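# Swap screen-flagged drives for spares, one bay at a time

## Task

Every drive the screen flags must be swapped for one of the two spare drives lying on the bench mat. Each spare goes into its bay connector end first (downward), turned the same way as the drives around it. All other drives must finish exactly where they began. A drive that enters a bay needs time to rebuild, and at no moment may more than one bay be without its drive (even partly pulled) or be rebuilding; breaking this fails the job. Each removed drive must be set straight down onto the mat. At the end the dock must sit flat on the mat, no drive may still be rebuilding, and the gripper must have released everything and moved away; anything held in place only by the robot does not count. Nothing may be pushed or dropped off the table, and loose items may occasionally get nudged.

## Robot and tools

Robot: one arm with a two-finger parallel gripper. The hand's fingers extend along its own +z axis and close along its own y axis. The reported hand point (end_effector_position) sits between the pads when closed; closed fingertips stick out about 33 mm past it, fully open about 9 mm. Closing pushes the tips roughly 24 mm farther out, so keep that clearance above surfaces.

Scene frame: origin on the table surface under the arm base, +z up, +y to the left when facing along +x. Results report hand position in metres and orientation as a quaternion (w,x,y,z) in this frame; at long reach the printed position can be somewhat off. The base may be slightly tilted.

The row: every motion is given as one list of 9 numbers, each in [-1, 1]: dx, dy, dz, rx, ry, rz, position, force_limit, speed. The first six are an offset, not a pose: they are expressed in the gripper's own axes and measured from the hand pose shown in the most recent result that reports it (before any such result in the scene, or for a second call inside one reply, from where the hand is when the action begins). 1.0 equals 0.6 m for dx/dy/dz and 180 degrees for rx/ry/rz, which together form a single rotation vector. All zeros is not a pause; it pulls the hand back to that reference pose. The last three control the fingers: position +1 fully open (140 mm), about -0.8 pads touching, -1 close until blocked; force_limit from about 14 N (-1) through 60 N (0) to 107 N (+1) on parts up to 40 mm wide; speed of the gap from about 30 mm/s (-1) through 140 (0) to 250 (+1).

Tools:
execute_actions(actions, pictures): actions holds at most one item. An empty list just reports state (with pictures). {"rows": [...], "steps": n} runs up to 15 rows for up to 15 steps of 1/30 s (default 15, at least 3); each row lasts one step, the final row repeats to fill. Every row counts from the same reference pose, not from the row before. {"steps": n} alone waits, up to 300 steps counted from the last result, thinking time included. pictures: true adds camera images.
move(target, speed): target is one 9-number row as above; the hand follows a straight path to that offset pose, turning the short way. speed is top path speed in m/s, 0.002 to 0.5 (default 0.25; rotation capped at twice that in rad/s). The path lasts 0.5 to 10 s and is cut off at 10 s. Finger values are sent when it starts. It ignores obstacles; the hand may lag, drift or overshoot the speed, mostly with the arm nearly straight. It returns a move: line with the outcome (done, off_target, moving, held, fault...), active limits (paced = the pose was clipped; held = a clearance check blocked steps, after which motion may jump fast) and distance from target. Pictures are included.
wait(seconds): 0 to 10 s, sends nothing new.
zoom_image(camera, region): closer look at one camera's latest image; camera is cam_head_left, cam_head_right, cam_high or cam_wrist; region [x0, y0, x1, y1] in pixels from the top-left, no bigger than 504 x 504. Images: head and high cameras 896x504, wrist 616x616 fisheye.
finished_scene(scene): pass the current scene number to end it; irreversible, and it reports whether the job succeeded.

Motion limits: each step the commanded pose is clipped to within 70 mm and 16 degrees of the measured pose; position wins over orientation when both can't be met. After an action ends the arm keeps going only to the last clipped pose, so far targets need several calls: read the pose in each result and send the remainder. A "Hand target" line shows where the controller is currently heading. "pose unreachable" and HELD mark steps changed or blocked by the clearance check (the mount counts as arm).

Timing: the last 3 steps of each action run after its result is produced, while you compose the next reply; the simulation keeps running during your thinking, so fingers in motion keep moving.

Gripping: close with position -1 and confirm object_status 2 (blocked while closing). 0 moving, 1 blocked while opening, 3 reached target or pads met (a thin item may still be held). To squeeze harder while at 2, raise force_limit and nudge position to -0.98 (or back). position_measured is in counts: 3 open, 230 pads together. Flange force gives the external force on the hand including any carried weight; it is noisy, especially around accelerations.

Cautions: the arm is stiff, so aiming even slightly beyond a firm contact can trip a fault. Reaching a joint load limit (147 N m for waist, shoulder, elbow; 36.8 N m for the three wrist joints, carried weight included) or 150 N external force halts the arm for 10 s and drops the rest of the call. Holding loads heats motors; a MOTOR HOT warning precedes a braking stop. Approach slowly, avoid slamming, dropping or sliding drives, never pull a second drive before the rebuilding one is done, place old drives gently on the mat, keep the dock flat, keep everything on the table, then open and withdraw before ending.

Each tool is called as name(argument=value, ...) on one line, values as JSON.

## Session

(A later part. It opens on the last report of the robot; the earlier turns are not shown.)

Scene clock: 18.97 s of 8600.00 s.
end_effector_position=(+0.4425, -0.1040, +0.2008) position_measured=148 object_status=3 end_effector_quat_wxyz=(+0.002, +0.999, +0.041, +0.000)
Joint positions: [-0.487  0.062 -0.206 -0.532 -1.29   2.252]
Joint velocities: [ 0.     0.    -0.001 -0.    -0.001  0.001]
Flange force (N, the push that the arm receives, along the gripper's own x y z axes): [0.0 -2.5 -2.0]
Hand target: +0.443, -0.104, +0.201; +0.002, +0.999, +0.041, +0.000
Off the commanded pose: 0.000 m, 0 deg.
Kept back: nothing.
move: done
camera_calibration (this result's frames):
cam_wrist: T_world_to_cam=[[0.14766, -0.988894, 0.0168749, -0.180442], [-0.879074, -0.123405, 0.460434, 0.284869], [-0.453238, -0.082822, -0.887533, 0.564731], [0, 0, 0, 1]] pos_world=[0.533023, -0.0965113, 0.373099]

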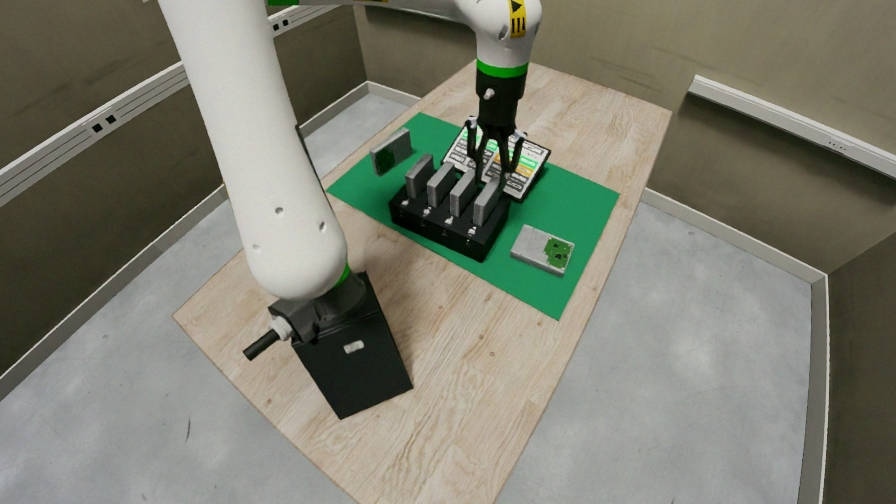

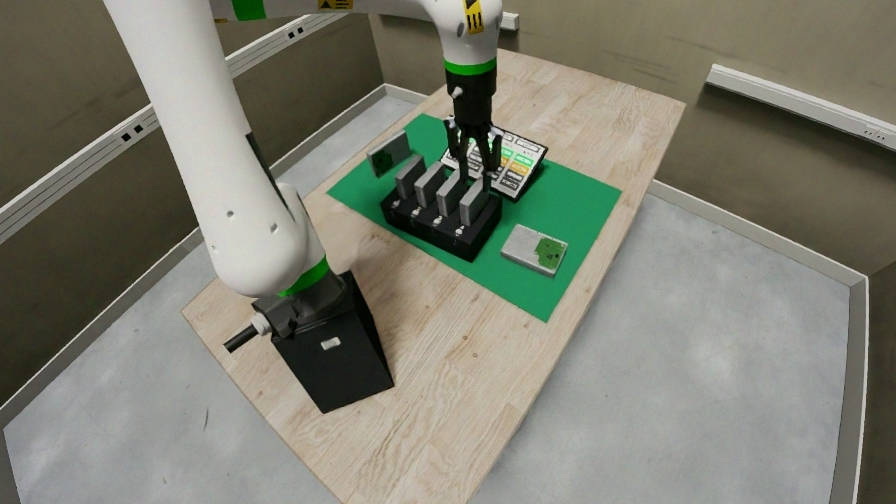

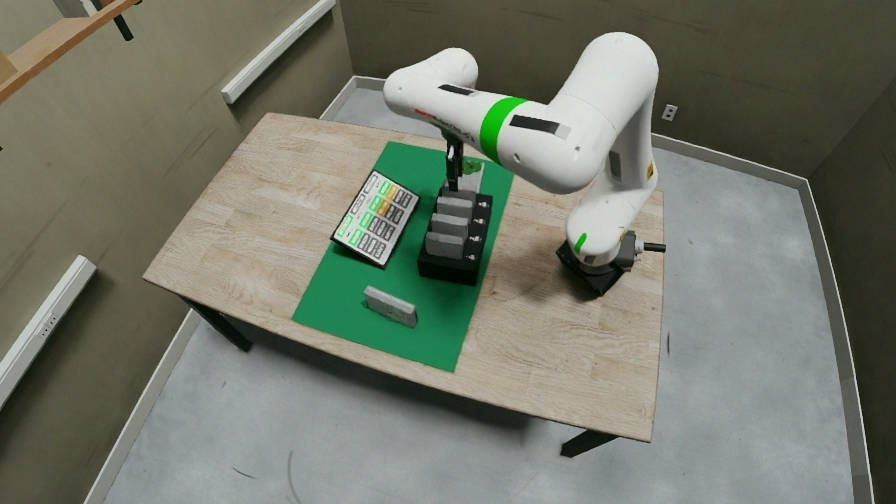

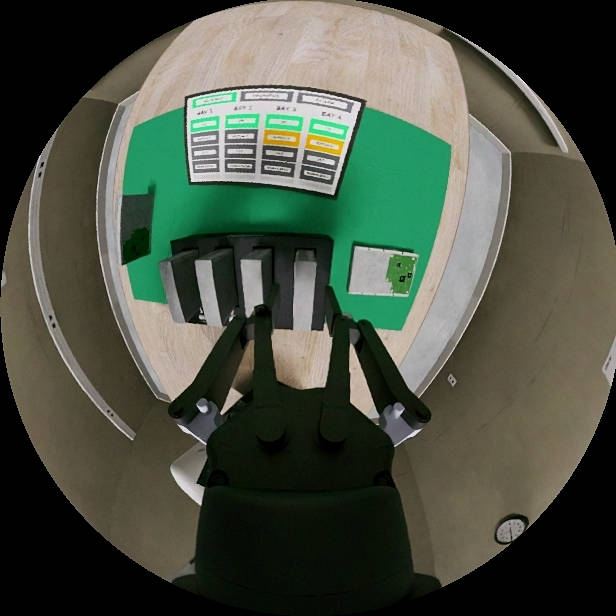

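move(target=[-0.017,0,0.1,0,0,0,-0.3,0,0], speed=0.05)

move(target=[0,0,0,0,0,0,-1,0,-0.5])

move(target=[0,0,-0.03,0,0,0,-1,0,-0.5], speed=0.02)

Scene clock: 20.70 s of 8600.00 s.
end_effector_position=(+0.4322, -0.1051, +0.1408) position_measured=167 object_status=3 end_effector_quat_wxyz=(+0.002, +0.999, +0.040, +0.000)
Joint positions: [-0.432  0.103 -0.298 -0.559 -1.149  2.278]
Joint velocities: [-0.    -0.     0.002 -0.     0.     0.   ]
Flange force (N, the push that the arm receives, along the gripper's own x y z axes): [2.2 -1.1 -1.5]
Hand target: +0.432, -0.105, +0.141; +0.002, +0.999, +0.040, +0.000
Off the commanded pose: 0.000 m, 0 deg.
Kept back: nothing.
move: done
camera_calibration (this result's frames):
cam_wrist: T_world_to_cam=[[0.147449, -0.988925, 0.0169191, -0.178919], [-0.87911, -0.123198, 0.460421, 0.303239], [-0.453238, -0.0827624, -0.887539, 0.506739], [0, 0, 0, 1]] pos_world=[0.522636, -0.09764, 0.31316]

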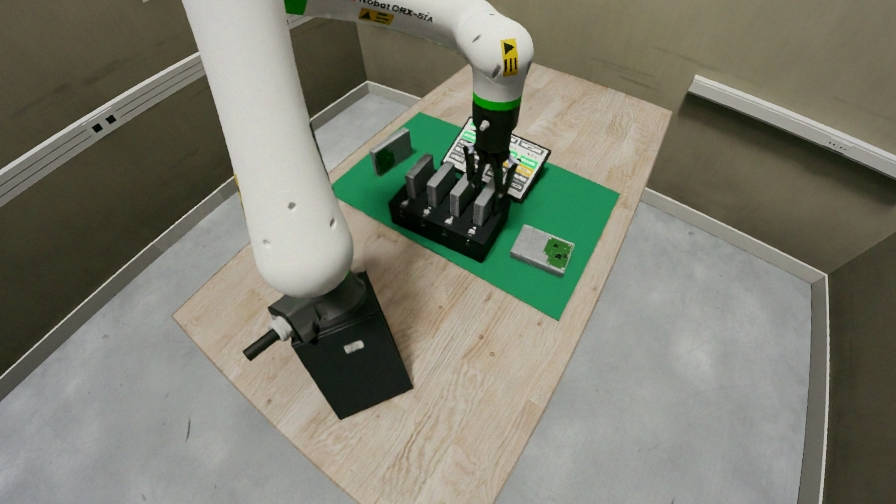

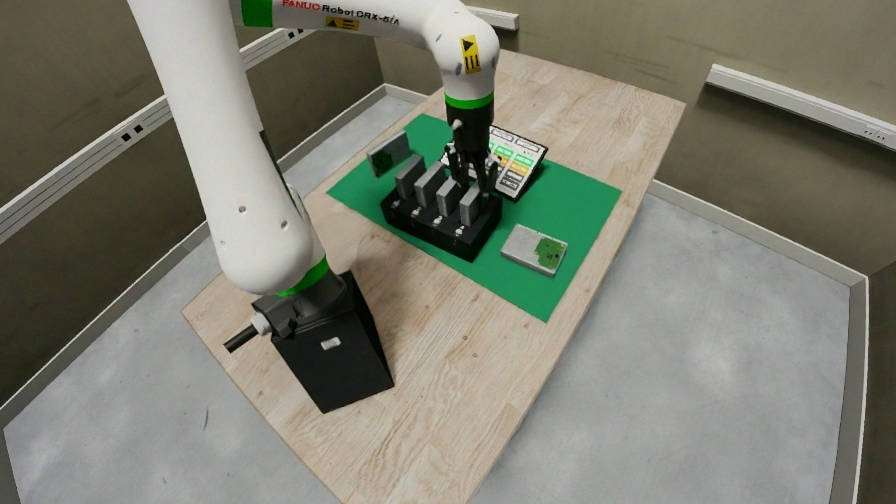

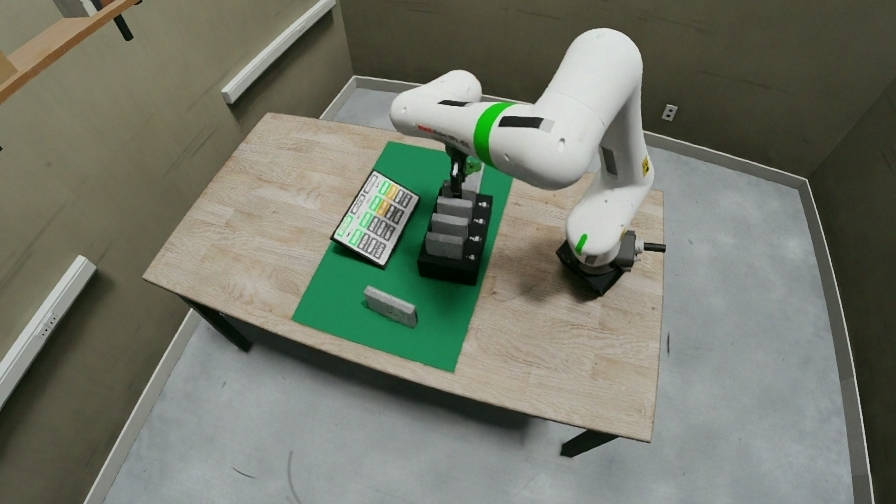

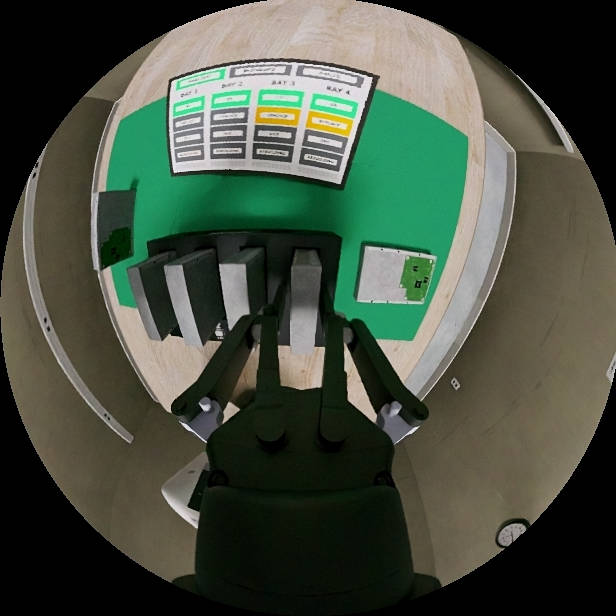

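Scene clock: 21.20 s of 8600.00 s.
end_effector_position=(+0.4322, -0.1051, +0.1408) position_measured=194 object_status=2 end_effector_quat_wxyz=(+0.002, +0.999, +0.040, +0.000)
Joint positions: [-0.432  0.103 -0.298 -0.559 -1.149  2.278]
Joint velocities: [ 0.    -0.001  0.    -0.    -0.     0.001]
Flange force (N, the push that the arm receives, along the gripper's own x y z axes): [-2.6 7.7 -6.5]
Hand target: +0.432, -0.105, +0.141; +0.002, +0.999, +0.040, +0.000
Off the commanded pose: 0.000 m, 0 deg.
Kept back: nothing.
move: done
camera_calibration (this result's frames):
cam_wrist: T_world_to_cam=[[0.147446, -0.988925, 0.0169199, -0.178919], [-0.879111, -0.123195, 0.460421, 0.303242], [-0.453237, -0.0827615, -0.88754, 0.506735], [0, 0, 0, 1]] pos_world=[0.522635, -0.0976413, 0.313156]

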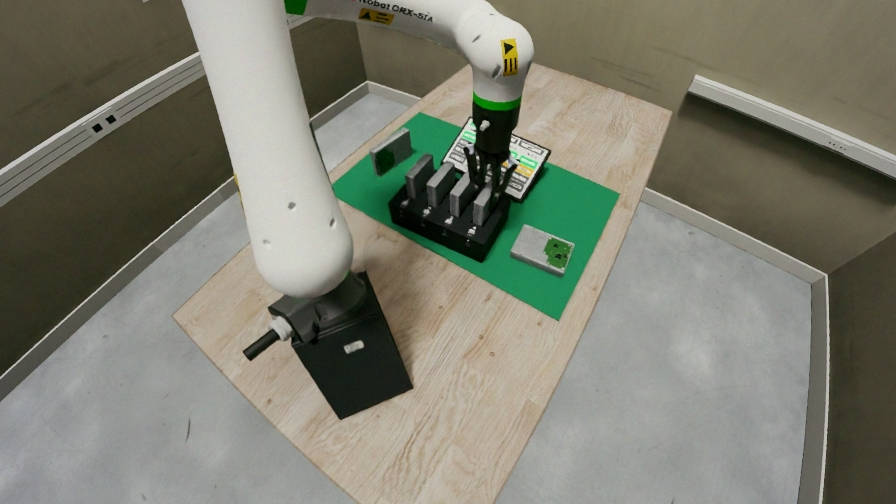

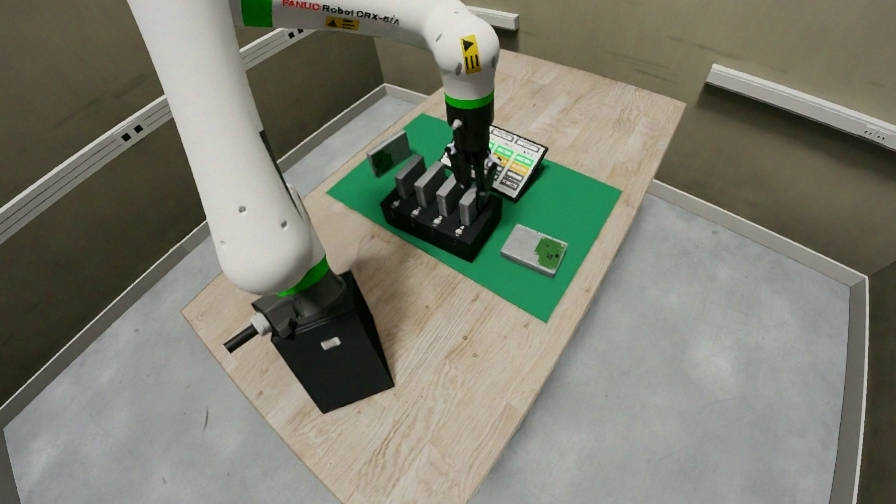

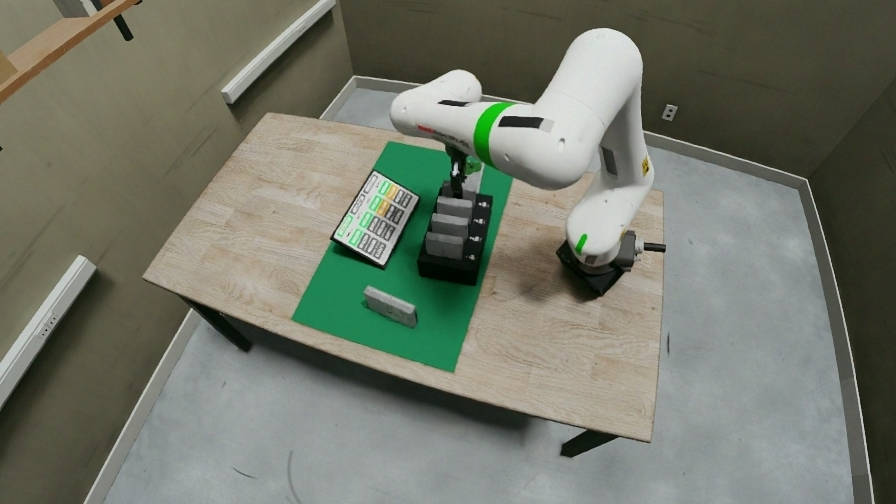

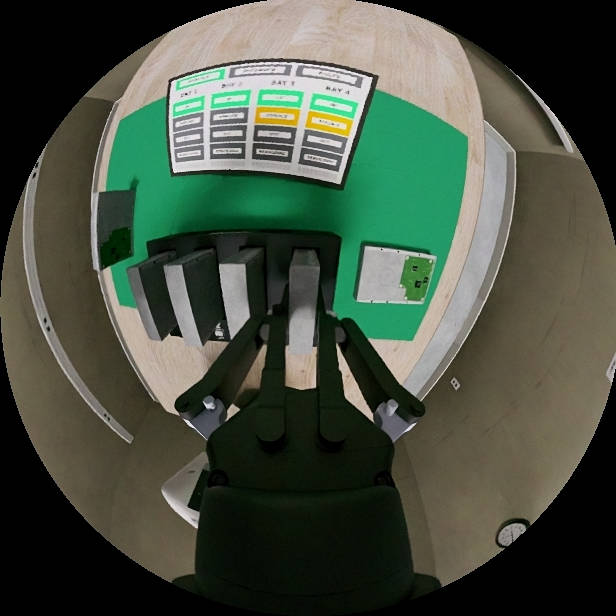

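Scene clock: 22.33 s of 8600.00 s.
end_effector_position=(+0.4322, -0.1051, +0.1588) position_measured=194 object_status=2 end_effector_quat_wxyz=(+0.002, +0.999, +0.040, +0.000)
Joint positions: [-0.451  0.084 -0.28  -0.55  -1.19   2.273]
Joint velocities: [ 0.     0.001 -0.002  0.    -0.001  0.001]
Flange force (N, the push that the arm receives, along the gripper's own x y z axes): [-0.9 -4.8 36.7]
Hand target: +0.432, -0.105, +0.159; +0.002, +0.999, +0.040, +0.000
Off the commanded pose: 0.000 m, 0 deg.
Kept back: nothing.
move: done
camera_calibration (this result's frames):
cam_wrist: T_world_to_cam=[[0.147505, -0.988917, 0.0169204, -0.179184], [-0.879093, -0.123246, 0.460441, 0.295005], [-0.453252, -0.082792, -0.887529, 0.522734], [0, 0, 0, 1]] pos_world=[0.522698, -0.0975615, 0.331141]

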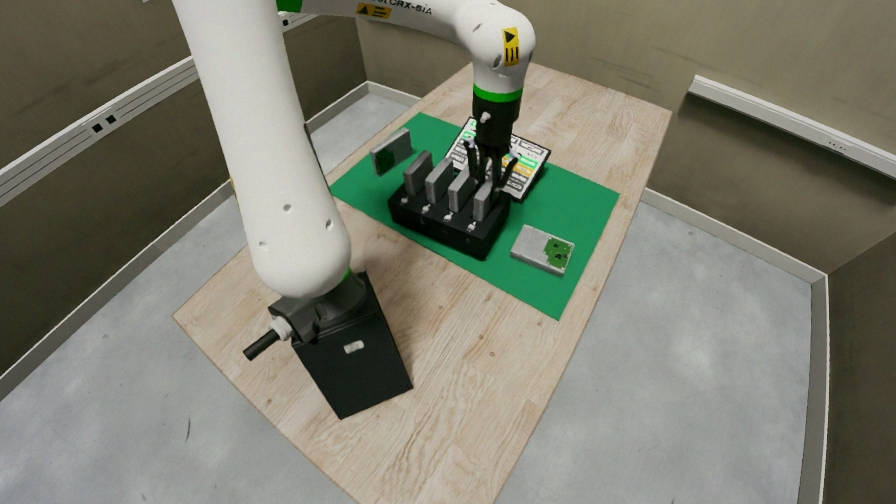

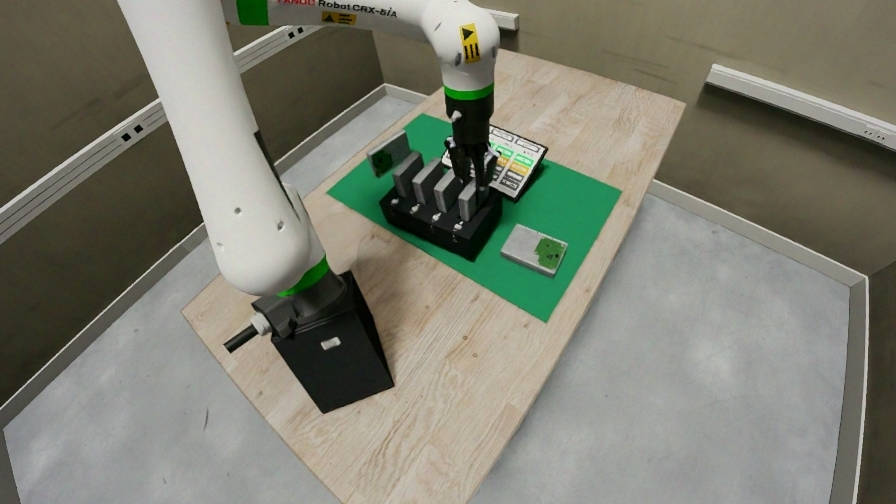

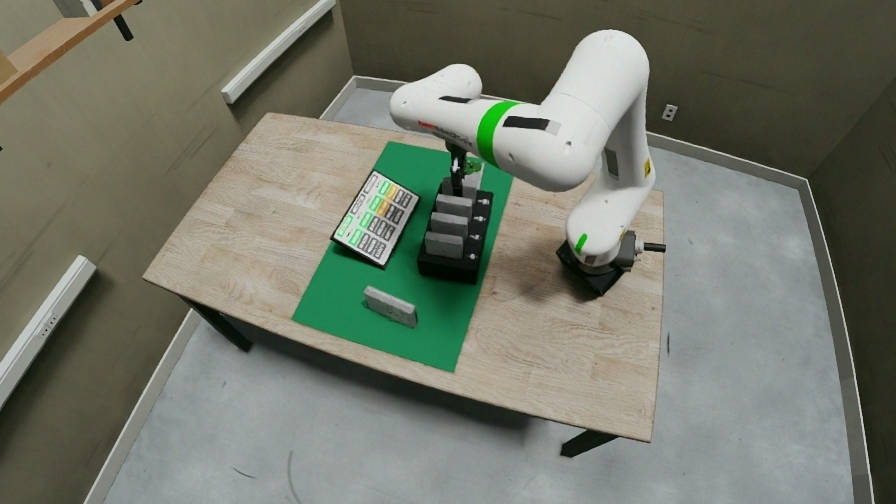

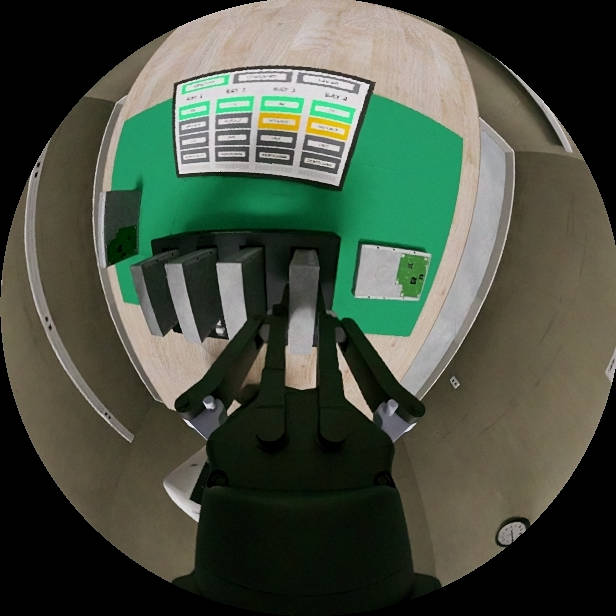

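Latched. Put it down and use the button.

move(target=[0,0,0.029,0,0,0,-1,0,-0.5], speed=0.02)

move(target=[0,0,0,0,0,0,-0.3,0,-0.5])

move(target=[0,0,-0.12,0,0,0,-0.3,0,0], speed=0.1)

move(target=[-0.2,0,0,0,0,0,-1,0,0], speed=0.1)

zoom_image(camera="cam_wrist", region=[200, 150, 400, 320])

Scene clock: 23.67 s of 8600.00 s.
end_effector_position=(+0.4322, -0.1052, +0.1415) position_measured=194 object_status=2 end_effector_quat_wxyz=(+0.002, +0.999, +0.040, +0.000)
Joint positions: [-0.432  0.102 -0.298 -0.559 -1.15   2.278]
Joint velocities: [-0.001  0.001 -0.001 -0.     0.    -0.   ]
Flange force (N, the push that the arm receives, along the gripper's own x y z axes): [-2.7 7.9 12.2]
Hand target: +0.432, -0.105, +0.141; +0.002, +0.999, +0.040, +0.000
Off the commanded pose: 0.000 m, 0 deg.
Kept back: nothing.
move: done
camera_calibration (this result's frames):
cam_wrist: T_world_to_cam=[[0.147467, -0.988921, 0.0169732, -0.178963], [-0.879116, -0.123191, 0.460413, 0.302963], [-0.453221, -0.0828171, -0.887543, 0.507278], [0, 0, 0, 1]] pos_world=[0.52264, -0.0976462, 0.31378]

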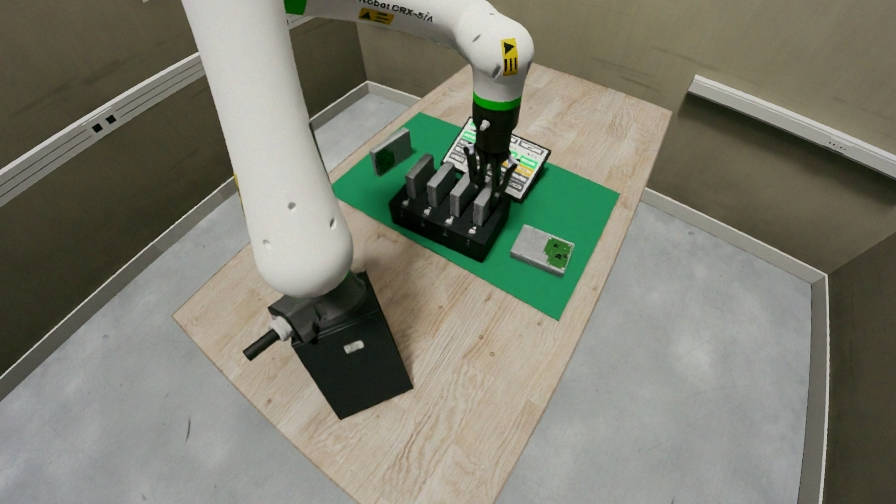

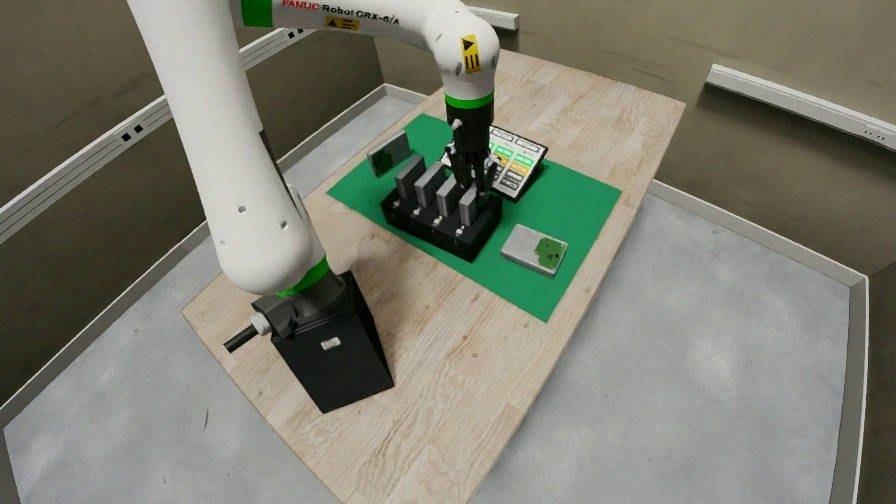

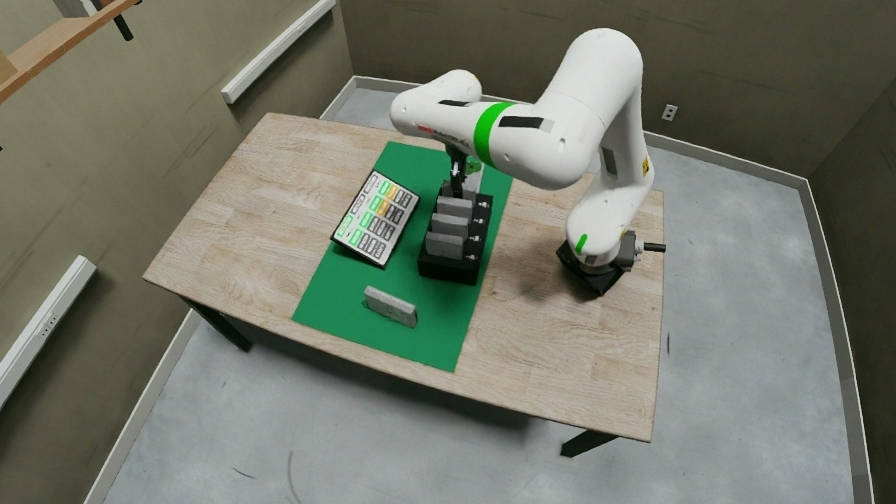

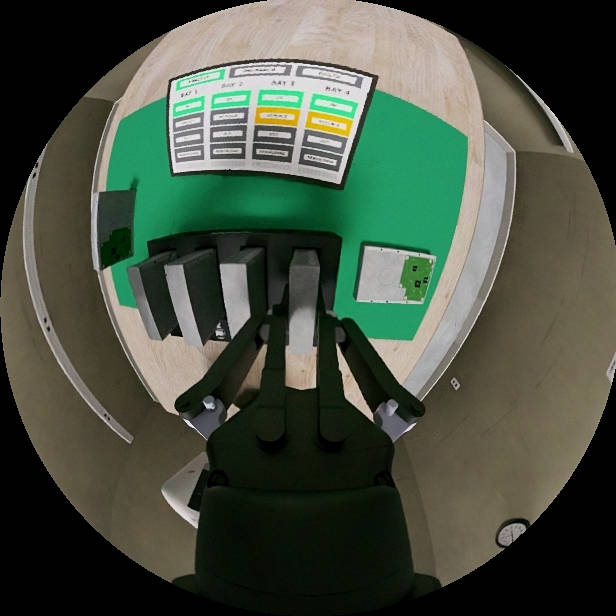

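Scene clock: 24.17 s of 8600.00 s.
end_effector_position=(+0.4322, -0.1051, +0.1414) position_measured=167 object_status=3 end_effector_quat_wxyz=(+0.002, +0.999, +0.040, +0.000)
Joint positions: [-0.432  0.102 -0.298 -0.559 -1.15   2.278]
Joint velocities: [ 0.     0.     0.001  0.001  0.    -0.002]
Flange force (N, the push that the arm receives, along the gripper's own x y z axes): [2.0 -5.0 -2.2]
Hand target: +0.432, -0.105, +0.141; +0.002, +0.999, +0.040, +0.000
Off the commanded pose: 0.000 m, 0 deg.
Kept back: nothing.
move: done
camera_calibration (this result's frames):
cam_wrist: T_world_to_cam=[[0.147516, -0.988915, 0.0168973, -0.178924], [-0.879092, -0.123266, 0.460438, 0.302958], [-0.453252, -0.0827763, -0.887531, 0.507264], [0, 0, 0, 1]] pos_world=[0.522641, -0.0976071, 0.313742]

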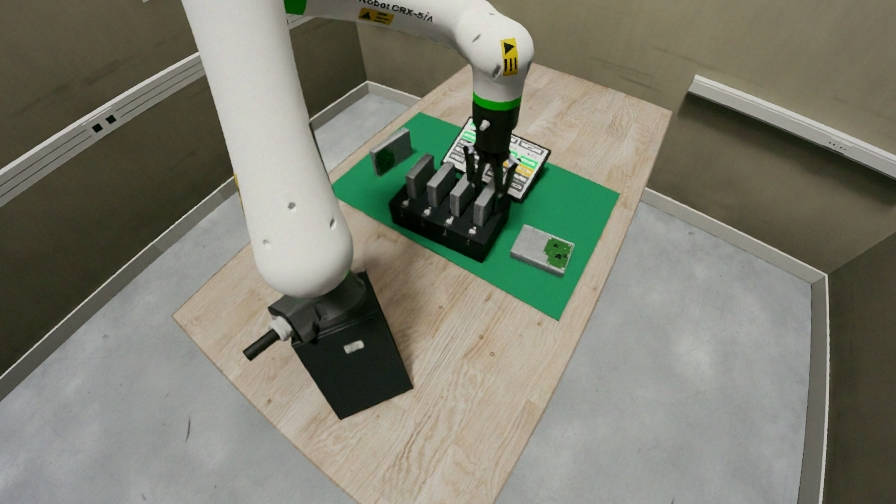

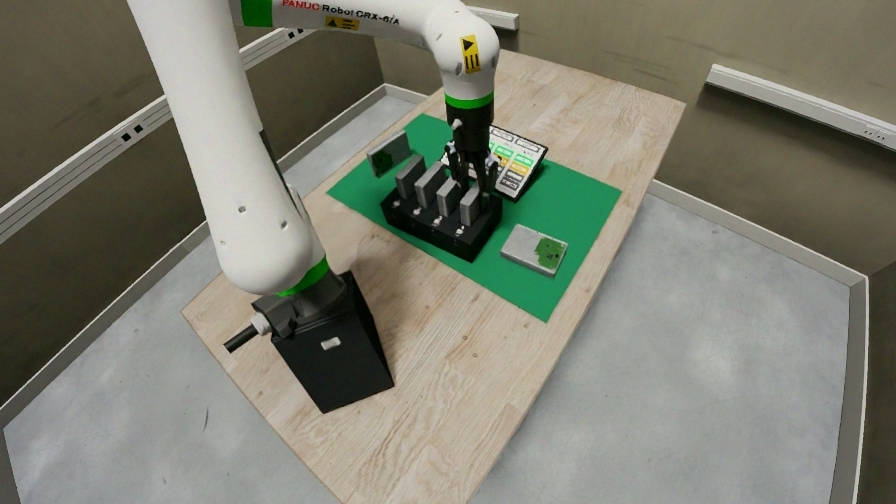

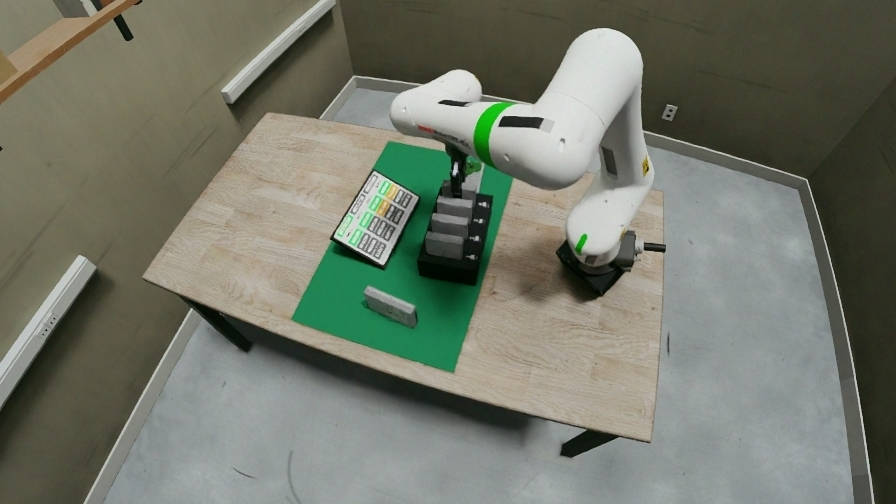

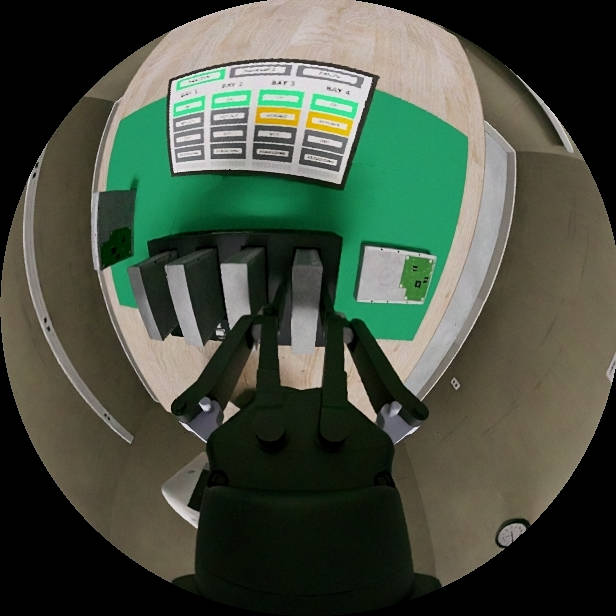

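Scene clock: 25.20 s of 8600.00 s.
end_effector_position=(+0.4324, -0.1048, +0.2134) position_measured=167 object_status=3 end_effector_quat_wxyz=(+0.002, +0.999, +0.041, +0.000)
Joint positions: [-0.512  0.038 -0.211 -0.528 -1.318  2.264]
Joint velocities: [-0.    -0.     0.001  0.    -0.001 -0.001]
Flange force (N, the push that the arm receives, along the gripper's own x y z axes): [3.8 -1.5 -2.9]
Hand target: +0.432, -0.105, +0.213; +0.002, +0.999, +0.041, +0.000
Off the commanded pose: 0.000 m, 0 deg.
Kept back: nothing.
move: done
camera_calibration (this result's frames):
cam_wrist: T_world_to_cam=[[0.147742, -0.988881, 0.0169319, -0.179983], [-0.879038, -0.123446, 0.460493, 0.270034], [-0.453283, -0.0829177, -0.887502, 0.571277], [0, 0, 0, 1]] pos_world=[0.522911, -0.0972781, 0.385708]

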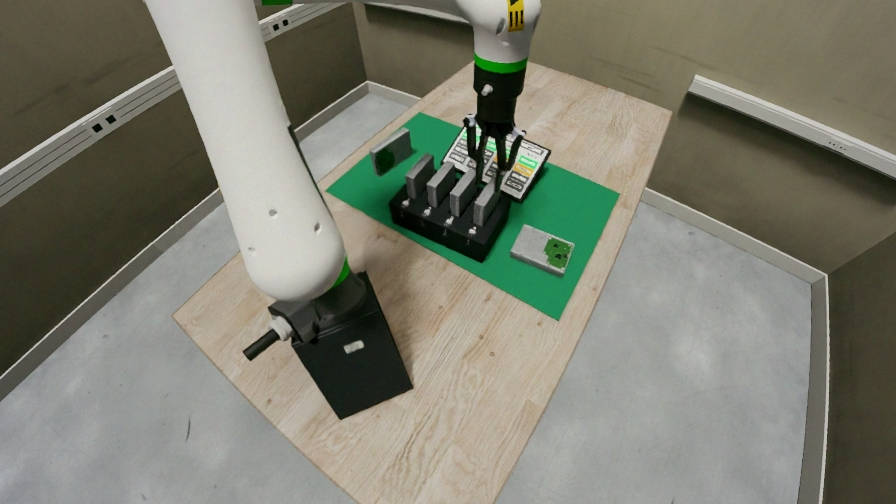

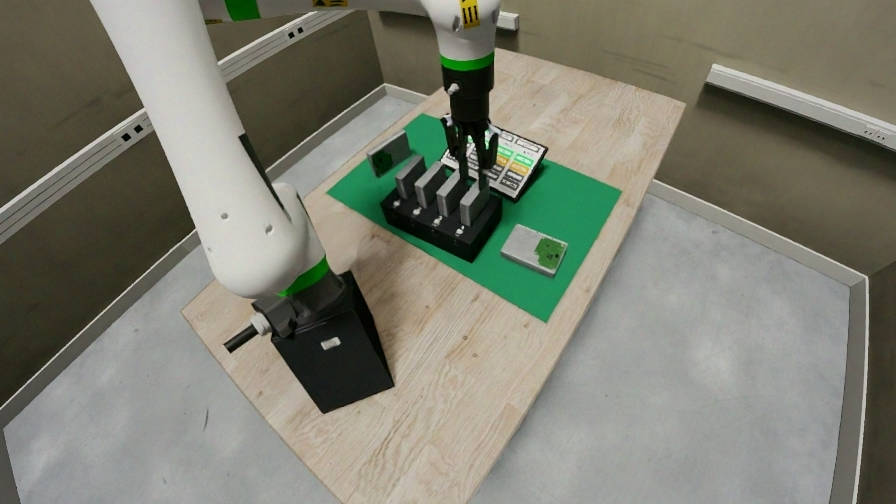

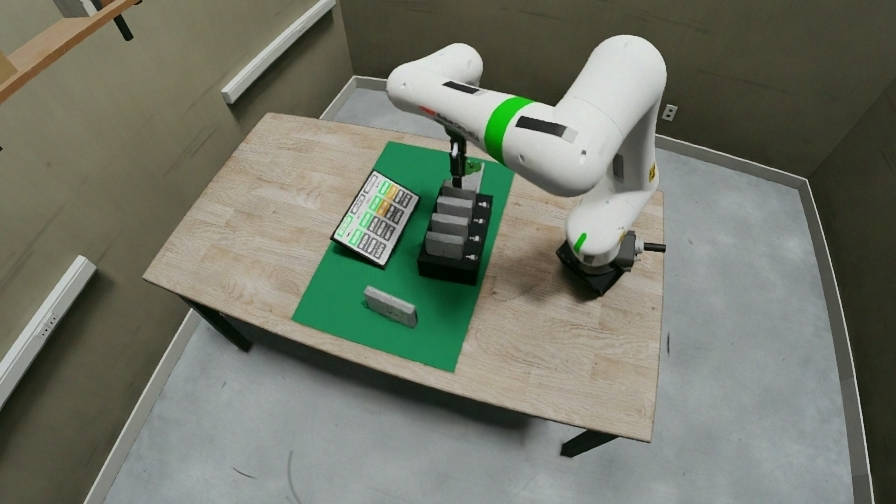

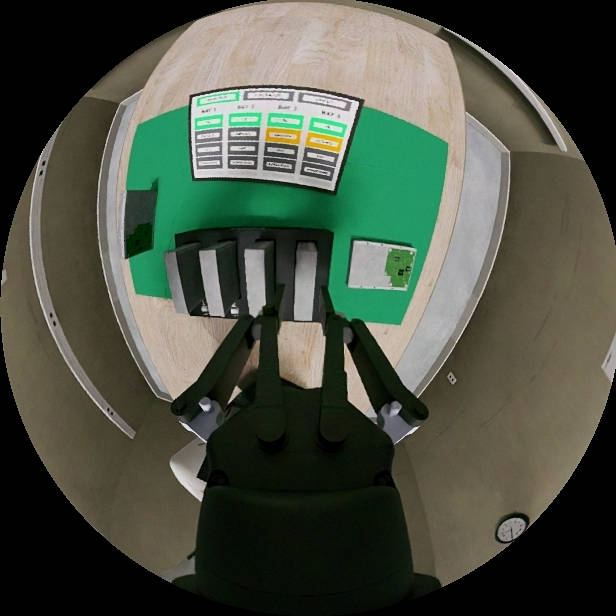

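Scene clock: 26.73 s of 8600.00 s.
end_effector_position=(+0.3128, -0.1150, +0.2138) position_measured=233 object_status=3 end_effector_quat_wxyz=(+0.003, +0.999, +0.041, -0.000)
Joint positions: [-0.679 -0.114 -0.446 -0.525 -1.326  2.449]
Joint velocities: [ 0.     0.    -0.002 -0.    -0.     0.001]
Flange force (N, the push that the arm receives, along the gripper's own x y z axes): [1.0 -4.9 1.6]
Hand target: +0.313, -0.115, +0.214; +0.003, +0.999, +0.041, -0.000
Off the commanded pose: 0.001 m, 0 deg.
Kept back: nothing.
move: done
camera_calibration (this result's frames):
cam_wrist: T_world_to_cam=[[0.147774, -0.98886, 0.0178664, -0.172632], [-0.878844, -0.123005, 0.460981, 0.163265], [-0.453648, -0.083823, -0.88723, 0.51654], [0, 0, 0, 1]] pos_world=[0.403322, -0.107328, 0.386112]

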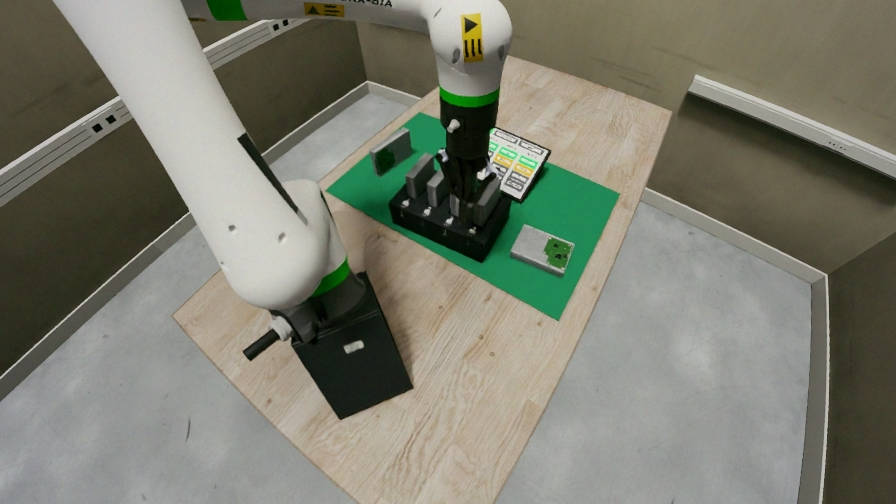

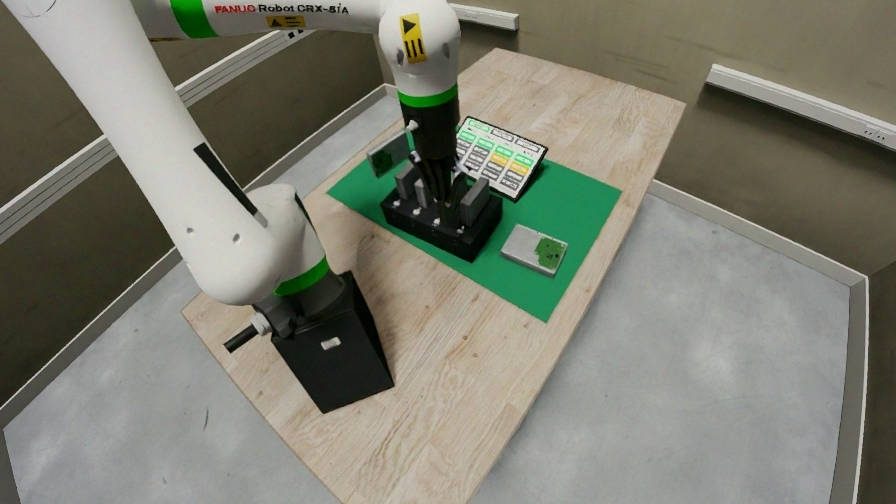

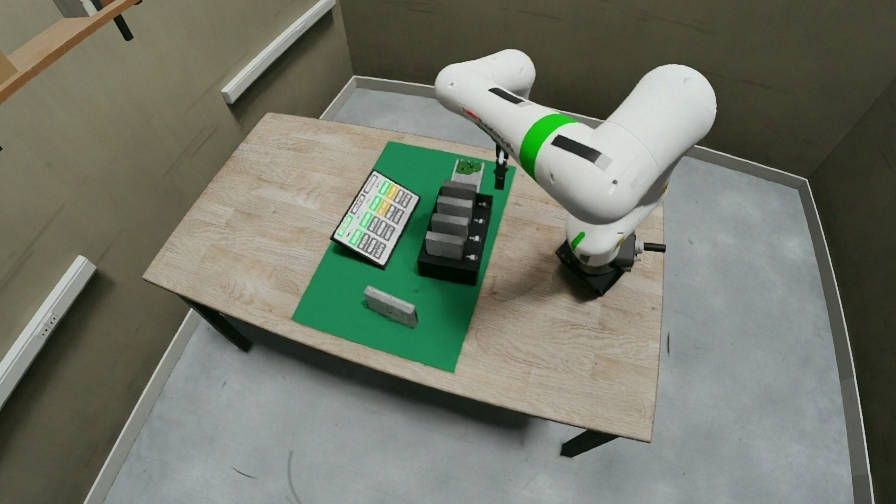

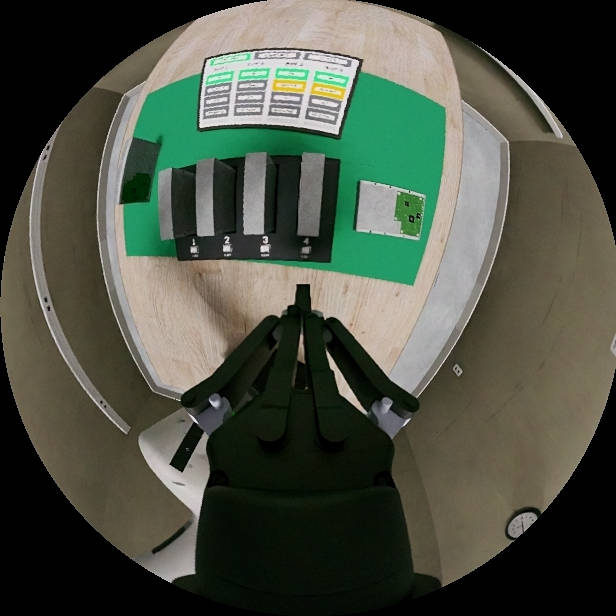

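Region (200, 150, 400, 320) of cam_wrist's 616x616 image, scaled by 2.520, with more detail than that image has; it fills the top 428 rows of this view, and the rest is white.

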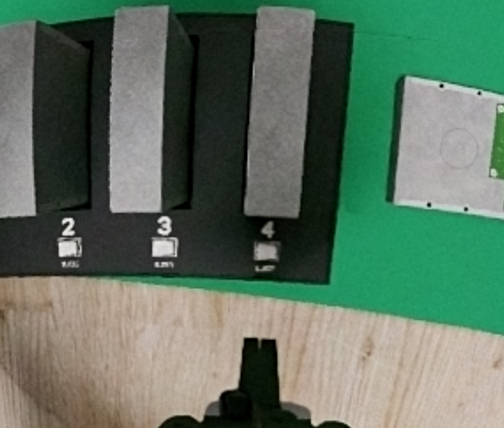

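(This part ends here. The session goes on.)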